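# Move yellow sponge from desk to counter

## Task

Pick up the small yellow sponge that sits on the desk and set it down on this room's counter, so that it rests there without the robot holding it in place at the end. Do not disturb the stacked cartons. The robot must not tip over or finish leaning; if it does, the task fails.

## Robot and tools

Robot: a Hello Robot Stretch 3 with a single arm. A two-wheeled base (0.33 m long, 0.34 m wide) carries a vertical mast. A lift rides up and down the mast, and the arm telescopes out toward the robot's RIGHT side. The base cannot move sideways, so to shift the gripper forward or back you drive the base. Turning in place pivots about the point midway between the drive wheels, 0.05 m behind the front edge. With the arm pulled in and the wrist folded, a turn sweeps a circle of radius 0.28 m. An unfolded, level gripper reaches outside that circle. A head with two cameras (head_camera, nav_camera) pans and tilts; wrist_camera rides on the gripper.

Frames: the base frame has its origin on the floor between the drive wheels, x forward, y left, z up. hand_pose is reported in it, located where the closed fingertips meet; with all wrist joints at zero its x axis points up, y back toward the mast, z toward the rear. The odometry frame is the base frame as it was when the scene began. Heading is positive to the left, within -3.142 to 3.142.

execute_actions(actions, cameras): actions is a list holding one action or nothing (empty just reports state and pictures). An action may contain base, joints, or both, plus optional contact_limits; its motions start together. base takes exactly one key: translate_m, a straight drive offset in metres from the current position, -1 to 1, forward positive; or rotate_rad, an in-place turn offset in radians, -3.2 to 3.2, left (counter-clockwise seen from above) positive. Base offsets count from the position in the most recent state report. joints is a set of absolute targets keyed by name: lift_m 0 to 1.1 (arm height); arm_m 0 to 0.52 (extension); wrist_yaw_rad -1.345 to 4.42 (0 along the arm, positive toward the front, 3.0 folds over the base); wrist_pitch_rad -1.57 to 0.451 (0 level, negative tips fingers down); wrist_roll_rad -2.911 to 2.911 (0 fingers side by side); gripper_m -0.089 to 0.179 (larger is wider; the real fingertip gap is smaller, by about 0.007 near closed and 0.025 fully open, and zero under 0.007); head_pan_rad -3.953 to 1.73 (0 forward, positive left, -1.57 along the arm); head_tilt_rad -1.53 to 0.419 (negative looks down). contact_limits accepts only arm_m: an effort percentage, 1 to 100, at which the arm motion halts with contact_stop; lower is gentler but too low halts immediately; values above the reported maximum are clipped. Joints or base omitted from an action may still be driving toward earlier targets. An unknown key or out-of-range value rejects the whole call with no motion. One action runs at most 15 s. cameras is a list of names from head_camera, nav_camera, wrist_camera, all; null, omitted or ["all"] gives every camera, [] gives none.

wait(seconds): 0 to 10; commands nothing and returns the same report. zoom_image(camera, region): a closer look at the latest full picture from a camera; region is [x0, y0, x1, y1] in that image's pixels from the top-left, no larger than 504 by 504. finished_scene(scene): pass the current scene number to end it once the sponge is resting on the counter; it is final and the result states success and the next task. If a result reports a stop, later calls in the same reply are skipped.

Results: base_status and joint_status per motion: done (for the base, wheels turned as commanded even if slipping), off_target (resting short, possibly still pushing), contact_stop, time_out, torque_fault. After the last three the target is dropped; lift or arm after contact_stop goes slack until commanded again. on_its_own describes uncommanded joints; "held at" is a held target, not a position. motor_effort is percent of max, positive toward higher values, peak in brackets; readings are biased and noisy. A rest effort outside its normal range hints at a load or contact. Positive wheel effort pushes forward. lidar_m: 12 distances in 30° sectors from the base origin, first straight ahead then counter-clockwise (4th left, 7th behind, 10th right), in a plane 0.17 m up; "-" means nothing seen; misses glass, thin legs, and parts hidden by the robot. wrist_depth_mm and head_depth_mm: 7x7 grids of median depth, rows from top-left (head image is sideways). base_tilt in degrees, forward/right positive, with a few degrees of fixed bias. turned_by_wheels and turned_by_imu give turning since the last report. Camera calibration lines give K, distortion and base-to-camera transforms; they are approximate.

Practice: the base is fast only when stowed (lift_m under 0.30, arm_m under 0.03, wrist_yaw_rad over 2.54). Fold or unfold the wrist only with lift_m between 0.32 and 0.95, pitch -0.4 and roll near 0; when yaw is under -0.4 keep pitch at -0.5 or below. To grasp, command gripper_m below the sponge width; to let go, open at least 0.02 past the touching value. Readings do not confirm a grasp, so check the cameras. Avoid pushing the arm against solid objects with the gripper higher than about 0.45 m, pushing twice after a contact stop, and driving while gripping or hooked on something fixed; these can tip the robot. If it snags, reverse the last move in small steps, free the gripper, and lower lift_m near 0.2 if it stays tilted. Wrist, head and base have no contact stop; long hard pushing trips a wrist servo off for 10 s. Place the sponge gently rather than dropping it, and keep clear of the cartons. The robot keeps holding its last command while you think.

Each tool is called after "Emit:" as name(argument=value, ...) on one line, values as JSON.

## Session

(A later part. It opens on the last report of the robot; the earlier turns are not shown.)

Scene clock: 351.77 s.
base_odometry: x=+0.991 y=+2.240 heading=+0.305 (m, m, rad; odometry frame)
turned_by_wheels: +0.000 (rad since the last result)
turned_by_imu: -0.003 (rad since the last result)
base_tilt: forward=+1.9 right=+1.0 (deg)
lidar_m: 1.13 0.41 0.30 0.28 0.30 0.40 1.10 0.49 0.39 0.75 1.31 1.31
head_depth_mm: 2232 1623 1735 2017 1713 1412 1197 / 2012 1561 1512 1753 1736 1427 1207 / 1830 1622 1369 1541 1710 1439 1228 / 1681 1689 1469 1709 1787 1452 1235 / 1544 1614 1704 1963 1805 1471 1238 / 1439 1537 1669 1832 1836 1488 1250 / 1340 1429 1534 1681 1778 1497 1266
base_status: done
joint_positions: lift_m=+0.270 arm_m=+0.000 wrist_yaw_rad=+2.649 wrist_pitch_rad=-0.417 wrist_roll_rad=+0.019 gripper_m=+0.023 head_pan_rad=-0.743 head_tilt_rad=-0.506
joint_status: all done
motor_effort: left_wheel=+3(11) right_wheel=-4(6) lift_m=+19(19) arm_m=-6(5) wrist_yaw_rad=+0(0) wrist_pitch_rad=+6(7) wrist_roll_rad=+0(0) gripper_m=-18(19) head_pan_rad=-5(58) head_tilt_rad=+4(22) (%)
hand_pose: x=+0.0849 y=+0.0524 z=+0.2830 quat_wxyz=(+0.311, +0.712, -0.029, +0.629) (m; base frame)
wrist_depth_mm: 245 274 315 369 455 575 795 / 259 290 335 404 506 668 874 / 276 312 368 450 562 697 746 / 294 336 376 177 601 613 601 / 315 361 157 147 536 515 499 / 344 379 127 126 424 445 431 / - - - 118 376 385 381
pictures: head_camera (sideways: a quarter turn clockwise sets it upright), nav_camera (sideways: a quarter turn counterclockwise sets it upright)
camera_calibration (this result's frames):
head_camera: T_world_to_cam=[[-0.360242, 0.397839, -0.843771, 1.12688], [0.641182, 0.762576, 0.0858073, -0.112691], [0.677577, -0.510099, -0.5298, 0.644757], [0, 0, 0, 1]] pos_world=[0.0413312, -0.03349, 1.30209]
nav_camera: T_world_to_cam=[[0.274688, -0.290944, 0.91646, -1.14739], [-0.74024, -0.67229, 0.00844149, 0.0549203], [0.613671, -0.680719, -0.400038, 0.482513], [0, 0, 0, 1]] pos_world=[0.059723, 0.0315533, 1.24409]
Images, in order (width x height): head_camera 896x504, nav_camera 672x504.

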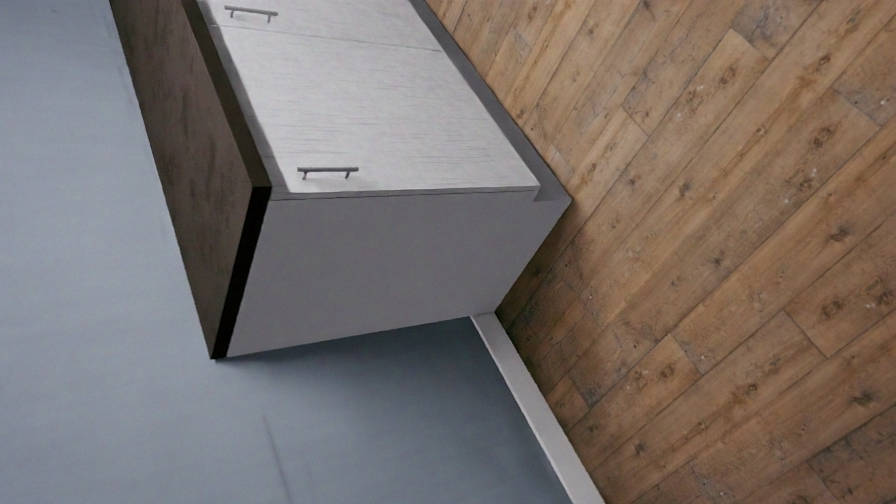

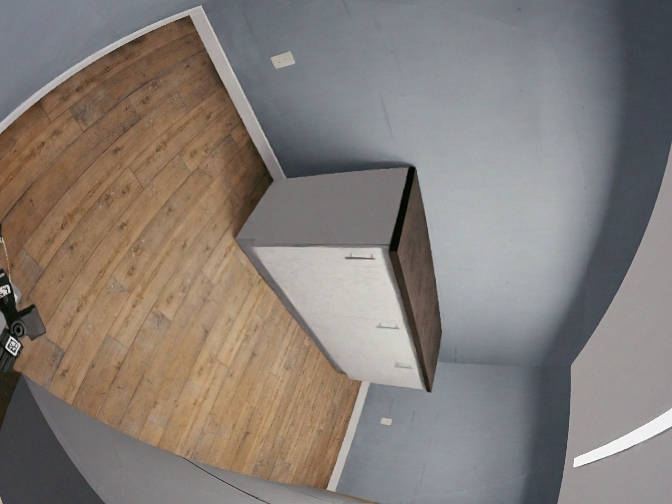

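Emit:
execute_actions(actions=[{"base": {"rotate_rad": -0.32}, "joints": {"head_pan_rad": -0.9, "head_tilt_rad": -0.55}}], cameras=[])

Emit:
execute_actions(actions=[{"base": {"translate_m": 0.9}, "joints": {"lift_m": 0.98, "wrist_yaw_rad": 0.1, "arm_m": 0.48}}])

Scene clock: 473.17 s.
base_odometry: x=+0.991 y=+2.240 heading=-0.015 (m, m, rad; odometry frame)
turned_by_wheels: -0.320 (rad since the last result)
turned_by_imu: -0.314 (rad since the last result)
base_tilt: forward=+1.9 right=+1.1 (deg)
lidar_m: 1.52 0.64 0.34 0.29 0.29 0.32 0.52 3.01 0.41 0.39 2.08 1.31
head_depth_mm: 2820 3154 2804 2097 1668 1382 1181 / 2947 3266 2849 2123 1678 1388 1187 / 3043 3345 2912 2147 1698 1400 1199 / 3100 2215 2433 2178 1729 1421 1211 / 2670 1812 1870 1988 1739 1434 1227 / 2311 1587 1548 1617 1704 1447 1230 / 1988 1590 1313 1448 1684 1467 1243
base_status: done
joint_positions: lift_m=+0.270 arm_m=+0.000 wrist_yaw_rad=+2.649 wrist_pitch_rad=-0.417 wrist_roll_rad=+0.019 gripper_m=+0.023 head_pan_rad=-0.893 head_tilt_rad=-0.543
joint_status: all done
motor_effort: left_wheel=+3(9) right_wheel=-3(9) lift_m=+19(19) arm_m=-5(5) wrist_yaw_rad=+0(0) wrist_pitch_rad=+7(7) wrist_roll_rad=+0(0) gripper_m=-19(19) head_pan_rad=-5(26) head_tilt_rad=-3(11) (%)
hand_pose: x=+0.0849 y=+0.0524 z=+0.2830 quat_wxyz=(+0.311, +0.712, -0.029, +0.629) (m; base frame)
wrist_depth_mm: 259 305 380 509 764 - - / 271 319 406 552 857 - 967 / 282 336 432 600 771 758 741 / 296 354 424 177 640 612 599 / 311 378 157 147 534 511 501 / 332 378 127 125 423 441 430 / - - - 118 378 388 382
pictures: none
No camera images: the call's "cameras" was empty. Leave "cameras" out to get every camera's image.

Scene clock: 482.97 s.
base_odometry: x=+1.891 y=+2.227 heading=-0.015 (m, m, rad; odometry frame)
turned_by_wheels: +0.000 (rad since the last result)
turned_by_imu: -0.007 (rad since the last result)
base_tilt: forward=+1.8 right=+1.1 (deg)
lidar_m: 0.66 0.66 0.69 0.57 0.57 0.64 1.04 1.05 1.17 1.90 0.64 0.71
head_depth_mm: 2585 1293 897 1862 1606 1374 1183 / 2601 1342 860 719 835 1040 1185 / 1969 1385 879 755 884 1067 1190 / 1481 1420 900 794 937 1154 1208 / 1201 1237 916 843 1007 1254 1217 / 1006 1051 940 895 1082 1268 1235 / 863 897 898 930 1030 1076 1133
base_status: done
joint_positions: lift_m=+0.980 arm_m=+0.480 wrist_yaw_rad=+0.101 wrist_pitch_rad=-0.418 wrist_roll_rad=+0.019 gripper_m=+0.023 head_pan_rad=-0.893 head_tilt_rad=-0.543
joint_status: all done
motor_effort: left_wheel=+3(11) right_wheel=-4(10) lift_m=+29(30) arm_m=+6(8) wrist_yaw_rad=-1(4) wrist_pitch_rad=+7(6) wrist_roll_rad=+0(0) gripper_m=-19(19) head_pan_rad=-5(5) head_tilt_rad=-3(3) (%)
hand_pose: x=+0.0010 y=-0.8479 z=+0.9925 quat_wxyz=(+0.692, +0.180, -0.690, -0.114) (m; base frame)
wrist_depth_mm: - - - - - 881 687 / 683 - - - - 915 709 / 589 - - - - 966 733 / 555 - - 176 - - 754 / 514 895 157 147 - - 789 / 488 745 127 125 - - 813 / 462 662 - 118 - - 842
pictures: head_camera (sideways: a quarter turn clockwise sets it upright), nav_camera (sideways: a quarter turn counterclockwise sets it upright), wrist_camera
camera_calibration (this result's frames):
head_camera: T_world_to_cam=[[-0.316011, 0.47127, -0.823433, 1.10009], [0.750046, 0.655591, 0.0873627, -0.115376], [0.581006, -0.590005, -0.560648, 0.685481], [0, 0, 0, 1]] pos_world=[0.0359085, -0.0383623, 1.30024]
nav_camera: T_world_to_cam=[[0.249152, -0.354945, 0.901076, -1.12716], [-0.832241, -0.554289, 0.0117774, 0.051139], [0.495276, -0.752846, -0.433502, 0.526782], [0, 0, 0, 1]] pos_world=[0.0624914, 0.0248523, 1.24341]
wrist_camera: T_world_to_cam=[[-0.996165, 0.0263163, -0.0834482, 0.0965312], [0.082719, 0.594154, -0.800086, 1.32405], [0.0285259, -0.80392, -0.594052, 0.0701436], [0, 0, 0, 1]] pos_world=[-0.0153638, -0.732839, 1.10908]
Images, in order (width x height): head_camera 896x504, nav_camera 672x504, wrist_camera 644x364.

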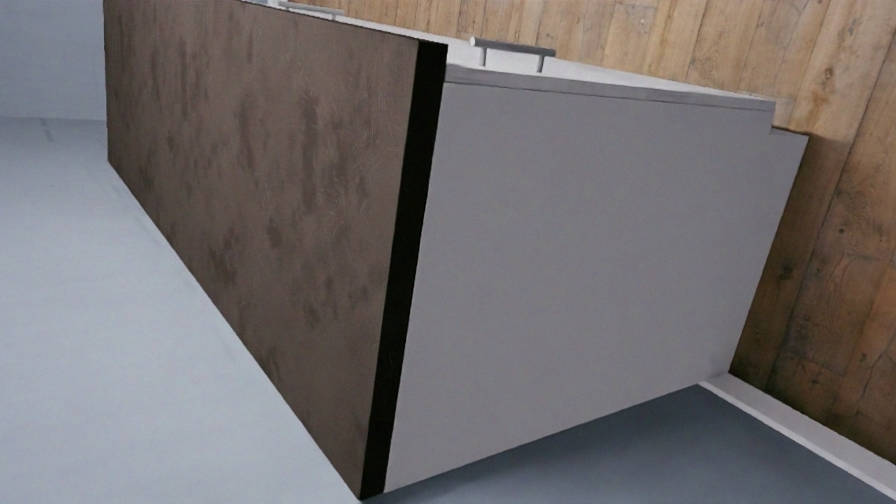

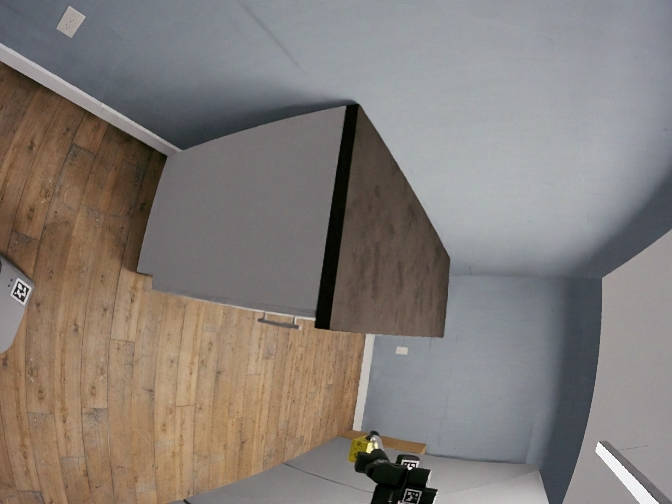

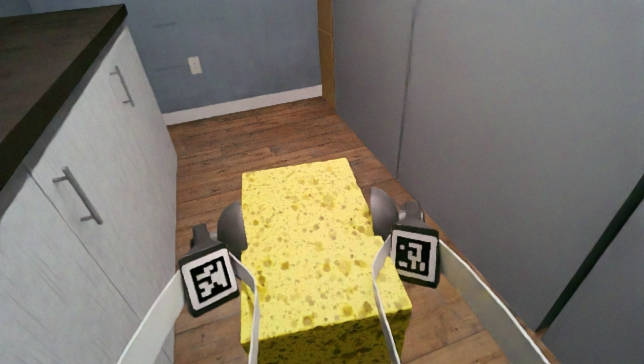

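Emit:
execute_actions(actions=[])

Scene clock: 500.90 s.
base_odometry: x=+1.891 y=+2.227 heading=-0.015 (m, m, rad; odometry frame)
turned_by_wheels: +0.000 (rad since the last result)
turned_by_imu: +0.000 (rad since the last result)
base_tilt: forward=+1.8 right=+1.1 (deg)
lidar_m: 0.66 0.66 0.69 0.57 0.57 0.64 1.03 1.05 1.18 1.90 0.64 0.71
head_depth_mm: 2573 1293 899 1862 1612 1367 1179 / 2591 1334 857 721 832 1040 1185 / 1978 1383 878 754 887 1072 1196 / 1493 1423 899 795 938 1151 1210 / 1200 1245 916 842 1008 1255 1219 / 1003 1052 941 894 1083 1273 1230 / 866 898 903 933 1024 1082 1137
base_status: done
joint_positions: lift_m=+0.980 arm_m=+0.480 wrist_yaw_rad=+0.101 wrist_pitch_rad=-0.418 wrist_roll_rad=+0.019 gripper_m=+0.023 head_pan_rad=-0.893 head_tilt_rad=-0.543
joint_status: all done
motor_effort: left_wheel=+3(11) right_wheel=-4(10) lift_m=+29(30) arm_m=+6(8) wrist_yaw_rad=-1(4) wrist_pitch_rad=+7(6) wrist_roll_rad=+0(0) gripper_m=-19(19) head_pan_rad=-5(5) head_tilt_rad=-3(3) (%)
hand_pose: x=+0.0010 y=-0.8479 z=+0.9925 quat_wxyz=(+0.692, +0.180, -0.690, -0.114) (m; base frame)
wrist_depth_mm: - - - - - 884 679 / 680 - - - - 918 692 / 590 - - - - 973 724 / 557 - - 177 - - 758 / 522 889 157 147 - - 797 / 488 760 128 126 - - 801 / 455 664 - 118 - - 850
pictures: head_camera (sideways: a quarter turn clockwise sets it upright), nav_camera (sideways: a quarter turn counterclockwise sets it upright), wrist_camera
camera_calibration (this result's frames):
head_camera: T_world_to_cam=[[-0.316011, 0.47127, -0.823433, 1.10009], [0.750046, 0.65559, 0.0873627, -0.115376], [0.581006, -0.590005, -0.560648, 0.685481], [0, 0, 0, 1]] pos_world=[0.0359085, -0.0383624, 1.30024]
nav_camera: T_world_to_cam=[[0.249152, -0.354945, 0.901076, -1.12716], [-0.832241, -0.554289, 0.0117774, 0.051139], [0.495276, -0.752846, -0.433502, 0.526782], [0, 0, 0, 1]] pos_world=[0.0624914, 0.0248523, 1.24341]
wrist_camera: T_world_to_cam=[[-0.996165, 0.0263168, -0.0834483, 0.0965317], [0.0827194, 0.594154, -0.800086, 1.32405], [0.0285255, -0.803921, -0.594052, 0.0701434], [0, 0, 0, 1]] pos_world=[-0.0153638, -0.732839, 1.10908]
Images, in order (width x height): head_camera 896x504, nav_camera 672x504, wrist_camera 644x364.

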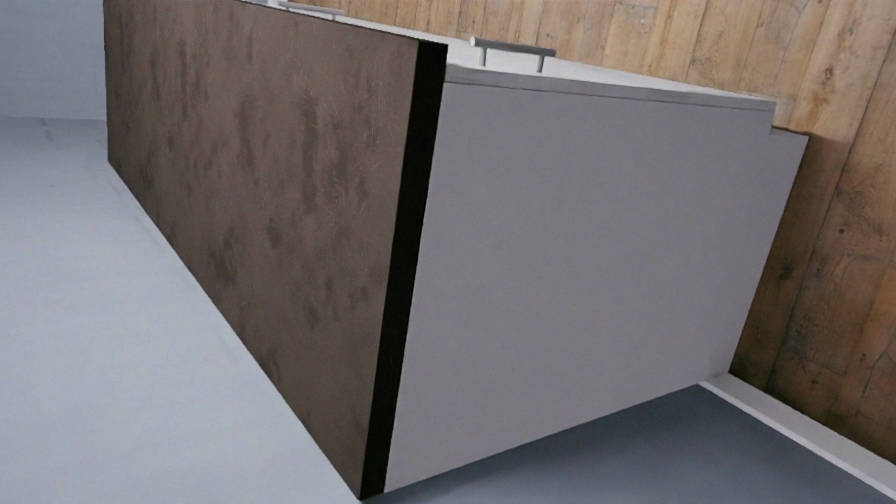

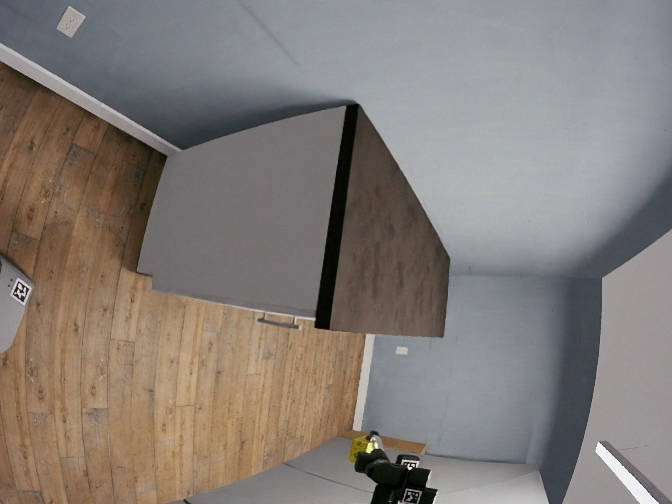

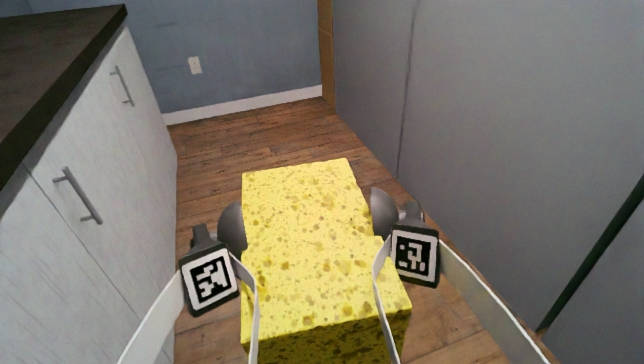

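Emit:
execute_actions(actions=[{"base": {"rotate_rad": 0.63}, "joints": {"lift_m": 1.0, "arm_m": 0.51, "head_pan_rad": -1.45, "head_tilt_rad": -0.55}}])

Scene clock: 554.43 s.
base_odometry: x=+1.891 y=+2.227 heading=+0.615 (m, m, rad; odometry frame)
turned_by_wheels: +0.630 (rad since the last result)
turned_by_imu: +0.618 (rad since the last result)
base_tilt: forward=+1.8 right=+1.1 (deg)
lidar_m: 0.66 0.65 0.57 0.57 0.68 1.23 1.05 1.24 2.26 0.64 0.75 0.66
head_depth_mm: 2561 1122 844 702 850 1318 1182 / 1992 - 817 733 853 1014 1167 / 1554 1385 870 781 917 1105 1200 / 1246 1279 898 834 993 1219 1211 / 1041 1108 916 893 1077 1332 1219 / 892 944 929 965 1114 1229 1209 / 783 819 864 915 966 1025 1096
base_status: done
joint_positions: lift_m=+1.000 arm_m=+0.510 wrist_yaw_rad=+0.100 wrist_pitch_rad=-0.418 wrist_roll_rad=+0.019 gripper_m=+0.023 head_pan_rad=-1.443 head_tilt_rad=-0.543
joint_status: all done
motor_effort: left_wheel=-1(6) right_wheel=+1(9) lift_m=+29(33) arm_m=+5(8) wrist_yaw_rad=+0(2) wrist_pitch_rad=+7(6) wrist_roll_rad=+0(0) gripper_m=-19(20) head_pan_rad=-5(50) head_tilt_rad=-3(3) (%)
hand_pose: x=+0.0010 y=-0.8780 z=+1.0125 quat_wxyz=(+0.692, +0.180, -0.690, -0.114) (m; base frame)
wrist_depth_mm: 391 504 733 922 859 - - / 402 521 624 594 567 586 - / 408 469 462 443 427 419 - / 380 370 351 177 347 334 - / 311 305 157 146 295 280 296 / 263 260 127 126 231 243 238 / 228 225 216 118 207 213 209
pictures: head_camera (sideways: a quarter turn clockwise sets it upright), nav_camera (sideways: a quarter turn counterclockwise sets it upright), wrist_camera
camera_calibration (this result's frames):
head_camera: T_world_to_cam=[[-0.0231768, 0.56694, -0.823433, 1.0983], [0.982073, 0.167035, 0.0873627, -0.116791], [0.187071, -0.806646, -0.560648, 0.687884], [0, 0, 0, 1]] pos_world=[0.0114691, -0.0482844, 1.30024]
nav_camera: T_world_to_cam=[[0.0269565, -0.432823, 0.901076, -1.1258], [-0.999219, -0.037713, 0.0117774, 0.0521576], [0.0288847, -0.90069, -0.433502, 0.529627], [0, 0, 0, 1]] pos_world=[0.0671664, -0.00827746, 1.24341]
wrist_camera: T_world_to_cam=[[-0.996161, 0.0264533, -0.0834468, 0.0990797], [0.0827995, 0.594143, -0.800087, 1.3579], [0.0284144, -0.803925, -0.594052, 0.0578833], [0, 0, 0, 1]] pos_world=[-0.0153786, -0.762872, 1.12909]
Images, in order (width x height): head_camera 896x504, nav_camera 672x504, wrist_camera 644x364.

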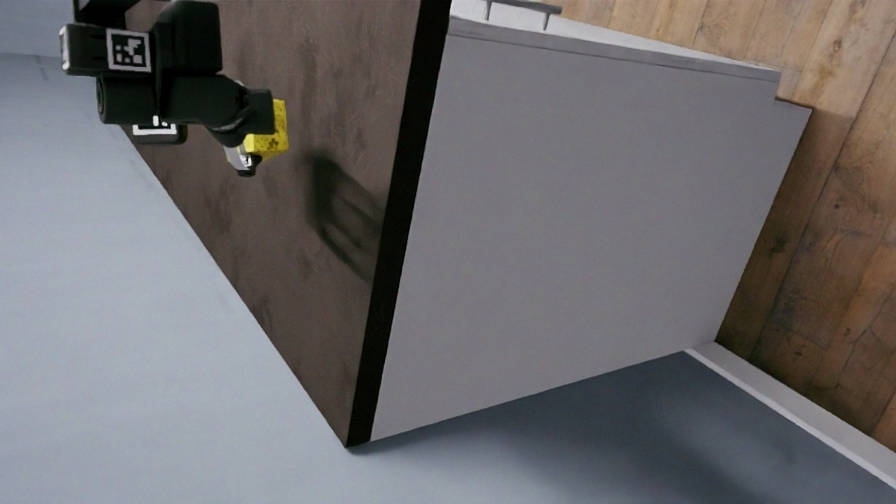

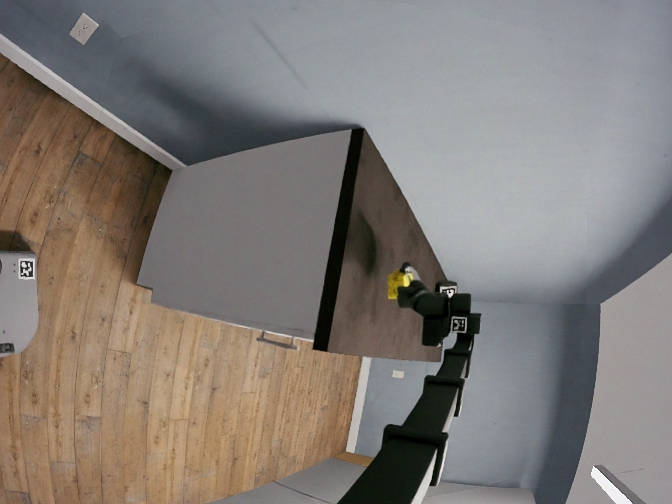

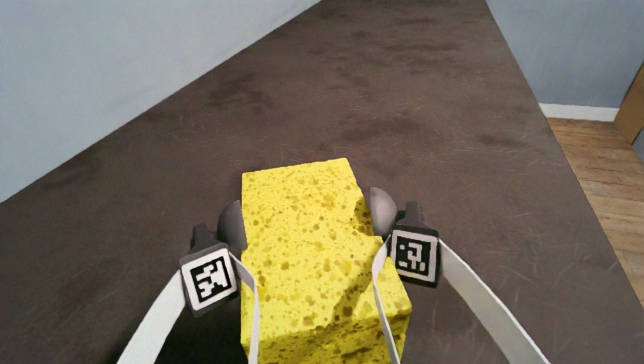

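Emit:
execute_actions(actions=[{"joints": {"lift_m": 0.942}}])

Scene clock: 575.17 s.
base_odometry: x=+1.891 y=+2.227 heading=+0.615 (m, m, rad; odometry frame)
turned_by_wheels: +0.000 (rad since the last result)
turned_by_imu: -0.001 (rad since the last result)
base_tilt: forward=+1.8 right=+1.1 (deg)
lidar_m: 0.66 0.65 0.57 0.57 0.68 1.23 1.05 1.24 2.25 0.64 0.75 0.66
head_depth_mm: 2597 - 810 702 850 1316 1177 / 1990 1602 807 736 851 1019 1165 / 1546 1385 843 781 915 1111 1203 / 1246 1273 899 833 990 1219 1211 / 1041 1114 920 893 1074 1330 1213 / 890 943 931 966 1113 1227 1203 / 782 819 863 913 964 1027 1095
base_status: not commanded
joint_positions: lift_m=+0.942 arm_m=+0.510 wrist_yaw_rad=+0.100 wrist_pitch_rad=-0.418 wrist_roll_rad=+0.019 gripper_m=+0.023 head_pan_rad=-1.443 head_tilt_rad=-0.543
joint_status: all done
motor_effort: left_wheel=-1(1) right_wheel=+1(2) lift_m=+19(31) arm_m=+6(5) wrist_yaw_rad=-1(1) wrist_pitch_rad=+7(7) wrist_roll_rad=+0(0) gripper_m=-19(20) head_pan_rad=-5(5) head_tilt_rad=-3(3) (%)
hand_pose: x=+0.0010 y=-0.8780 z=+0.9550 quat_wxyz=(+0.692, +0.180, -0.690, -0.114) (m; base frame)
wrist_depth_mm: 391 504 648 676 633 664 - / 401 471 462 445 421 409 - / 359 350 338 327 317 312 331 / 279 274 257 176 255 248 243 / 230 225 157 146 217 207 204 / 194 192 127 126 171 179 175 / 168 166 160 118 152 155 153
pictures: head_camera (sideways: a quarter turn clockwise sets it upright), nav_camera (sideways: a quarter turn counterclockwise sets it upright), wrist_camera
camera_calibration (this result's frames):
head_camera: T_world_to_cam=[[-0.0231767, 0.56694, -0.823433, 1.0983], [0.982073, 0.167034, 0.0873627, -0.116791], [0.187071, -0.806646, -0.560648, 0.687884], [0, 0, 0, 1]] pos_world=[0.0114691, -0.0482844, 1.30024]
nav_camera: T_world_to_cam=[[0.0269564, -0.432823, 0.901076, -1.1258], [-0.999219, -0.0377129, 0.0117774, 0.0521576], [0.0288846, -0.90069, -0.433502, 0.529627], [0, 0, 0, 1]] pos_world=[0.0671664, -0.00827747, 1.24341]
wrist_camera: T_world_to_cam=[[-0.996161, 0.0264532, -0.0834466, 0.0942818], [0.0827994, 0.594143, -0.800087, 1.3119], [0.0284144, -0.803925, -0.594052, 0.0237284], [0, 0, 0, 1]] pos_world=[-0.0153786, -0.762872, 1.07159]
Images, in order (width x height): head_camera 896x504, nav_camera 672x504, wrist_camera 644x364.

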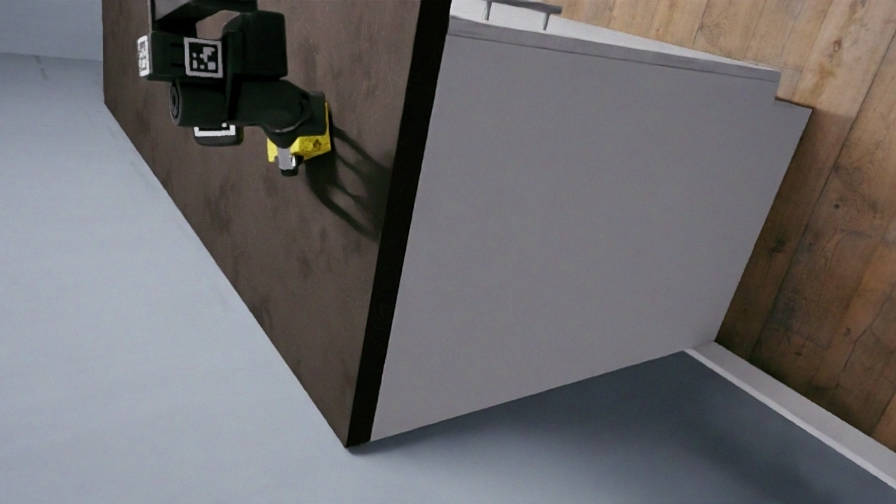

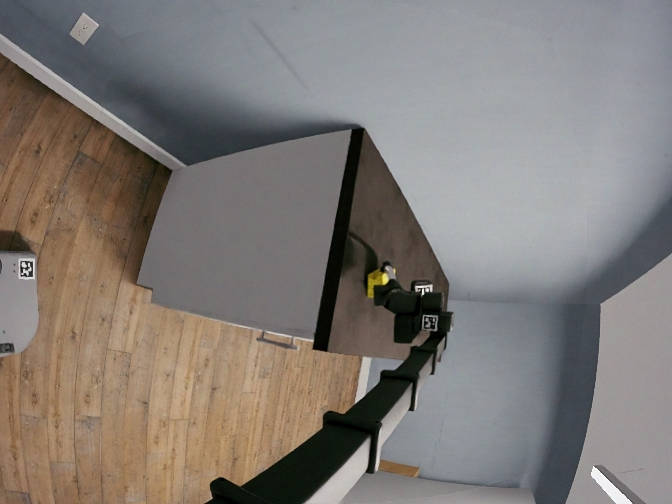

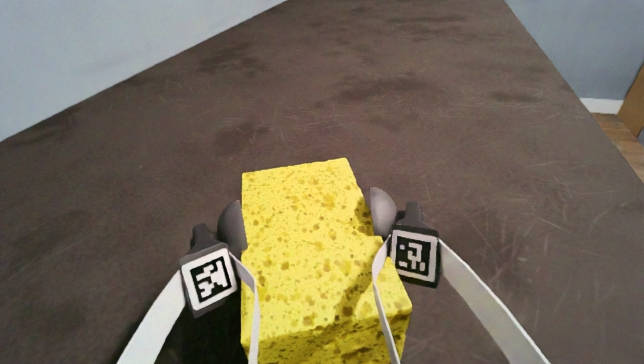

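Emit:
execute_actions(actions=[{"joints": {"lift_m": 0.937}}], cameras=["wrist_camera"])

Scene clock: 590.83 s.
base_odometry: x=+1.891 y=+2.227 heading=+0.615 (m, m, rad; odometry frame)
turned_by_wheels: +0.000 (rad since the last result)
turned_by_imu: -0.001 (rad since the last result)
base_tilt: forward=+1.8 right=+1.1 (deg)
lidar_m: 0.66 0.65 0.57 0.57 0.68 1.23 1.05 1.24 2.26 0.64 0.75 0.66
head_depth_mm: 2559 - 808 705 851 1313 1171 / 1991 1586 786 736 853 1020 1165 / 1548 1386 842 780 917 1110 1196 / 1247 1274 896 832 989 1217 1211 / 1042 1106 917 895 1076 1338 1216 / 893 943 926 962 1111 1226 1208 / 783 821 864 911 966 1027 1093
base_status: not commanded
joint_positions: lift_m=+0.937 arm_m=+0.510 wrist_yaw_rad=+0.100 wrist_pitch_rad=-0.418 wrist_roll_rad=+0.019 gripper_m=+0.023 head_pan_rad=-1.443 head_tilt_rad=-0.543
joint_status: all done
motor_effort: left_wheel=-1(1) right_wheel=+1(1) lift_m=+19(21) arm_m=+5(6) wrist_yaw_rad=-1(1) wrist_pitch_rad=+7(7) wrist_roll_rad=+0(0) gripper_m=-19(20) head_pan_rad=-5(5) head_tilt_rad=-3(3) (%)
hand_pose: x=+0.0010 y=-0.8780 z=+0.9500 quat_wxyz=(+0.692, +0.180, -0.690, -0.114) (m; base frame)
wrist_depth_mm: 390 510 645 661 618 653 - / 401 459 445 429 410 397 - / 349 338 326 317 308 299 308 / 271 265 250 177 248 241 234 / 222 218 157 146 210 201 197 / 188 186 127 125 165 173 169 / 163 161 155 118 148 151 149
pictures: wrist_camera
camera_calibration (this result's frames):
wrist_camera: T_world_to_cam=[[-0.996161, 0.0264532, -0.0834465, 0.0938642], [0.0827993, 0.594143, -0.800087, 1.30789], [0.0284143, -0.803925, -0.594052, 0.020757], [0, 0, 0, 1]] pos_world=[-0.0153786, -0.762872, 1.06659]
Images, in order (width x height): wrist_camera 644x364.

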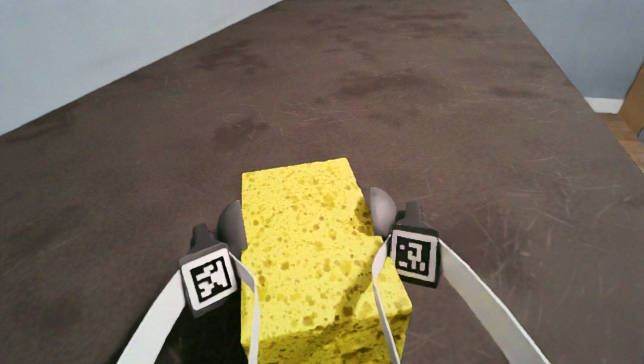

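The depths now match the grasp reference within about 1 % (≈1.5 mm gap). Releasing.

Emit:
execute_actions(actions=[{"joints": {"gripper_m": 0.12}}])

Scene clock: 597.93 s.
base_odometry: x=+1.891 y=+2.227 heading=+0.615 (m, m, rad; odometry frame)
turned_by_wheels: +0.000 (rad since the last result)
turned_by_imu: -0.001 (rad since the last result)
base_tilt: forward=+1.8 right=+1.1 (deg)
lidar_m: 0.66 0.65 0.57 0.57 0.68 1.23 1.05 1.24 2.26 0.64 0.75 0.66
head_depth_mm: 2589 - 807 704 851 1318 1184 / 1999 1590 786 734 854 1019 1166 / 1555 1388 841 781 915 1109 1204 / 1245 1278 898 835 992 1221 1215 / 1041 1108 915 896 1080 1328 1221 / 894 942 930 964 1114 1226 1203 / 783 819 865 911 963 1026 1102
base_status: not commanded
joint_positions: lift_m=+0.937 arm_m=+0.510 wrist_yaw_rad=+0.100 wrist_pitch_rad=-0.418 wrist_roll_rad=+0.019 gripper_m=+0.120 head_pan_rad=-1.443 head_tilt_rad=-0.543
joint_status: all done
motor_effort: left_wheel=-1(1) right_wheel=+2(2) lift_m=+19(19) arm_m=+6(6) wrist_yaw_rad=-1(1) wrist_pitch_rad=+7(7) wrist_roll_rad=+0(0) gripper_m=+1(83) head_pan_rad=-5(5) head_tilt_rad=-3(3) (%)
hand_pose: x=+0.0010 y=-0.8780 z=+0.9500 quat_wxyz=(+0.692, +0.180, -0.690, -0.114) (m; base frame)
wrist_depth_mm: 390 511 647 663 618 649 - / 398 457 446 425 410 397 - / 350 336 327 317 309 299 307 / 272 265 252 181 248 241 234 / 223 223 200 149 205 204 197 / 188 - 172 127 168 168 170 / 165 158 151 121 146 151 149
pictures: head_camera (sideways: a quarter turn clockwise sets it upright), nav_camera (sideways: a quarter turn counterclockwise sets it upright), wrist_camera
camera_calibration (this result's frames):
head_camera: T_world_to_cam=[[-0.0231767, 0.56694, -0.823433, 1.0983], [0.982073, 0.167034, 0.0873627, -0.116791], [0.187071, -0.806646, -0.560648, 0.687884], [0, 0, 0, 1]] pos_world=[0.0114691, -0.0482844, 1.30024]
nav_camera: T_world_to_cam=[[0.0269565, -0.432824, 0.901076, -1.1258], [-0.999219, -0.0377129, 0.0117775, 0.0521576], [0.0288846, -0.900689, -0.433502, 0.529627], [0, 0, 0, 1]] pos_world=[0.0671664, -0.00827746, 1.24341]
wrist_camera: T_world_to_cam=[[-0.996161, 0.0264544, -0.0834467, 0.0938652], [0.0828001, 0.594143, -0.800087, 1.30789], [0.0284134, -0.803925, -0.594052, 0.0207572], [0, 0, 0, 1]] pos_world=[-0.0153787, -0.762872, 1.06659]
Images, in order (width x height): head_camera 896x504, nav_camera 672x504, wrist_camera 644x364.

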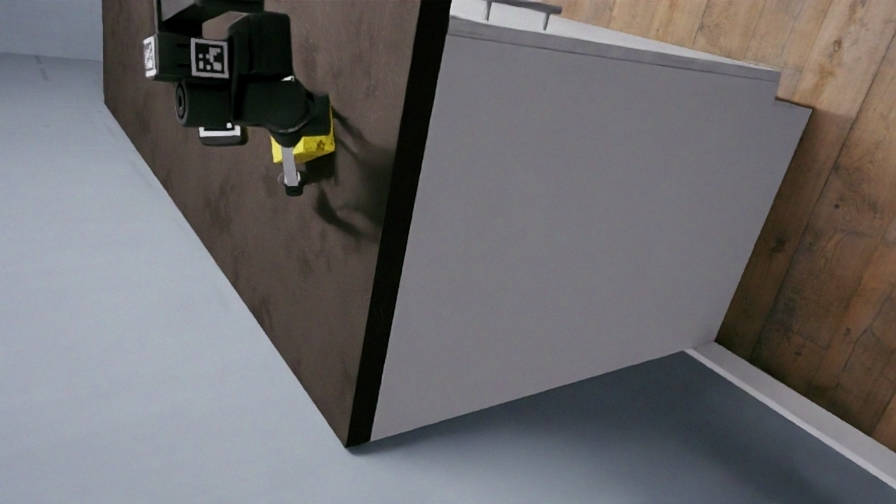

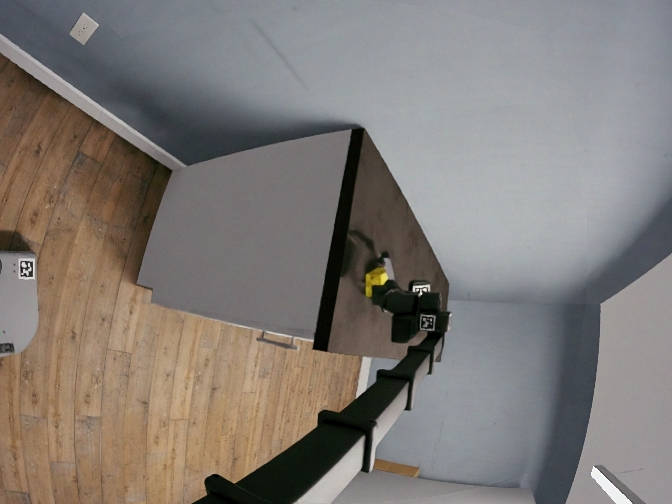

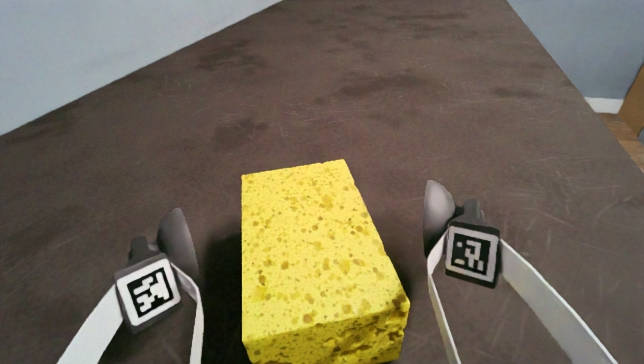

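Emit:
execute_actions(actions=[{"joints": {"lift_m": 1.005}}])

Scene clock: 606.07 s.
base_odometry: x=+1.891 y=+2.227 heading=+0.615 (m, m, rad; odometry frame)
turned_by_wheels: +0.000 (rad since the last result)
turned_by_imu: -0.001 (rad since the last result)
base_tilt: forward=+1.8 right=+1.0 (deg)
lidar_m: 0.66 0.65 0.57 0.57 0.68 1.23 1.05 1.24 2.26 0.64 0.75 0.66
head_depth_mm: 2551 1112 843 703 848 1314 1181 / 1997 - 824 734 853 1014 1168 / 1550 1445 860 781 919 1106 1203 / 1249 1278 901 833 992 1218 1210 / 1040 1111 916 896 1078 1332 1219 / 895 944 929 967 1110 1223 1209 / 782 822 862 910 964 1023 1096
base_status: not commanded
joint_positions: lift_m=+1.005 arm_m=+0.510 wrist_yaw_rad=+0.100 wrist_pitch_rad=-0.418 wrist_roll_rad=+0.019 gripper_m=+0.120 head_pan_rad=-1.443 head_tilt_rad=-0.543
joint_status: all done
motor_effort: left_wheel=-1(1) right_wheel=+1(2) lift_m=+28(32) arm_m=+6(5) wrist_yaw_rad=+0(1) wrist_pitch_rad=+7(7) wrist_roll_rad=+0(0) gripper_m=-1(0) head_pan_rad=-5(5) head_tilt_rad=-3(3) (%)
hand_pose: x=+0.0010 y=-0.8780 z=+1.0175 quat_wxyz=(+0.692, +0.180, -0.690, -0.114) (m; base frame)
wrist_depth_mm: 393 505 744 954 889 - - / 400 518 633 619 584 602 - / 409 480 470 455 443 429 - / 382 380 370 363 356 345 - / 322 319 308 299 298 292 303 / 269 - 254 205 250 241 250 / 235 225 226 179 219 217 214
pictures: head_camera (sideways: a quarter turn clockwise sets it upright), nav_camera (sideways: a quarter turn counterclockwise sets it upright), wrist_camera
camera_calibration (this result's frames):
head_camera: T_world_to_cam=[[-0.0231766, 0.56694, -0.823433, 1.0983], [0.982073, 0.167034, 0.0873627, -0.116791], [0.187071, -0.806646, -0.560648, 0.687884], [0, 0, 0, 1]] pos_world=[0.0114691, -0.0482844, 1.30024]
nav_camera: T_world_to_cam=[[0.0269564, -0.432823, 0.901076, -1.1258], [-0.999219, -0.0377128, 0.0117774, 0.0521576], [0.0288845, -0.90069, -0.433502, 0.529627], [0, 0, 0, 1]] pos_world=[0.0671664, -0.00827747, 1.24341]
wrist_camera: T_world_to_cam=[[-0.996161, 0.0264542, -0.0834467, 0.0994972], [0.0828, 0.594143, -0.800087, 1.3619], [0.0284136, -0.803924, -0.594052, 0.0608518], [0, 0, 0, 1]] pos_world=[-0.0153787, -0.762872, 1.13409]
Images, in order (width x height): head_camera 896x504, nav_camera 672x504, wrist_camera 644x364.

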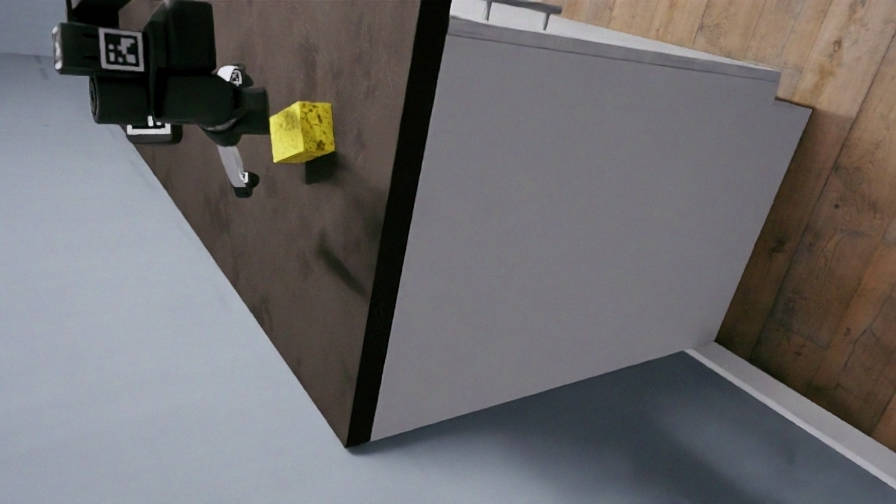

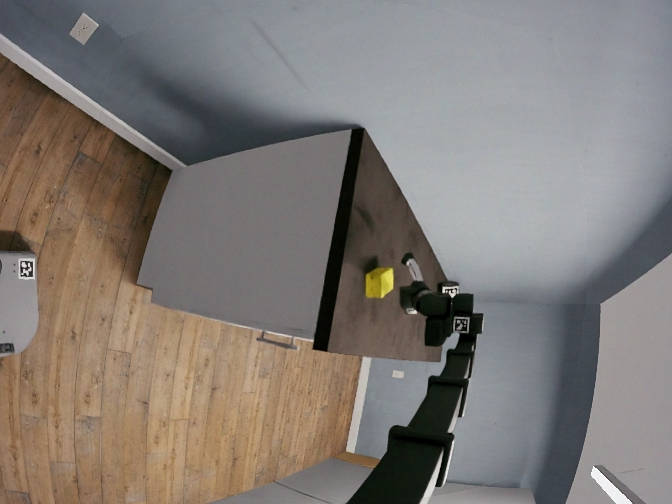

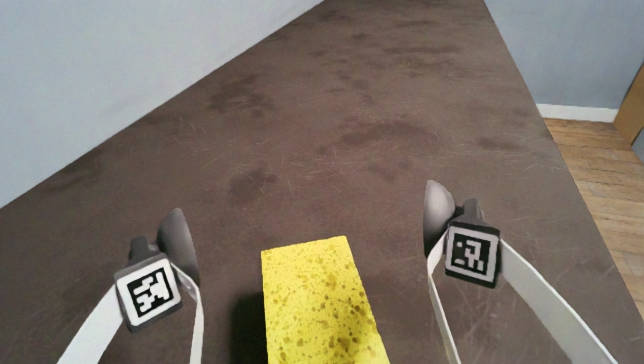

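The sponge is resting on the counter, well inside both edges. The gripper is clear of it and the robot is upright.

Emit:
finished_scene(scene=2)

The scene is finished: the task was done.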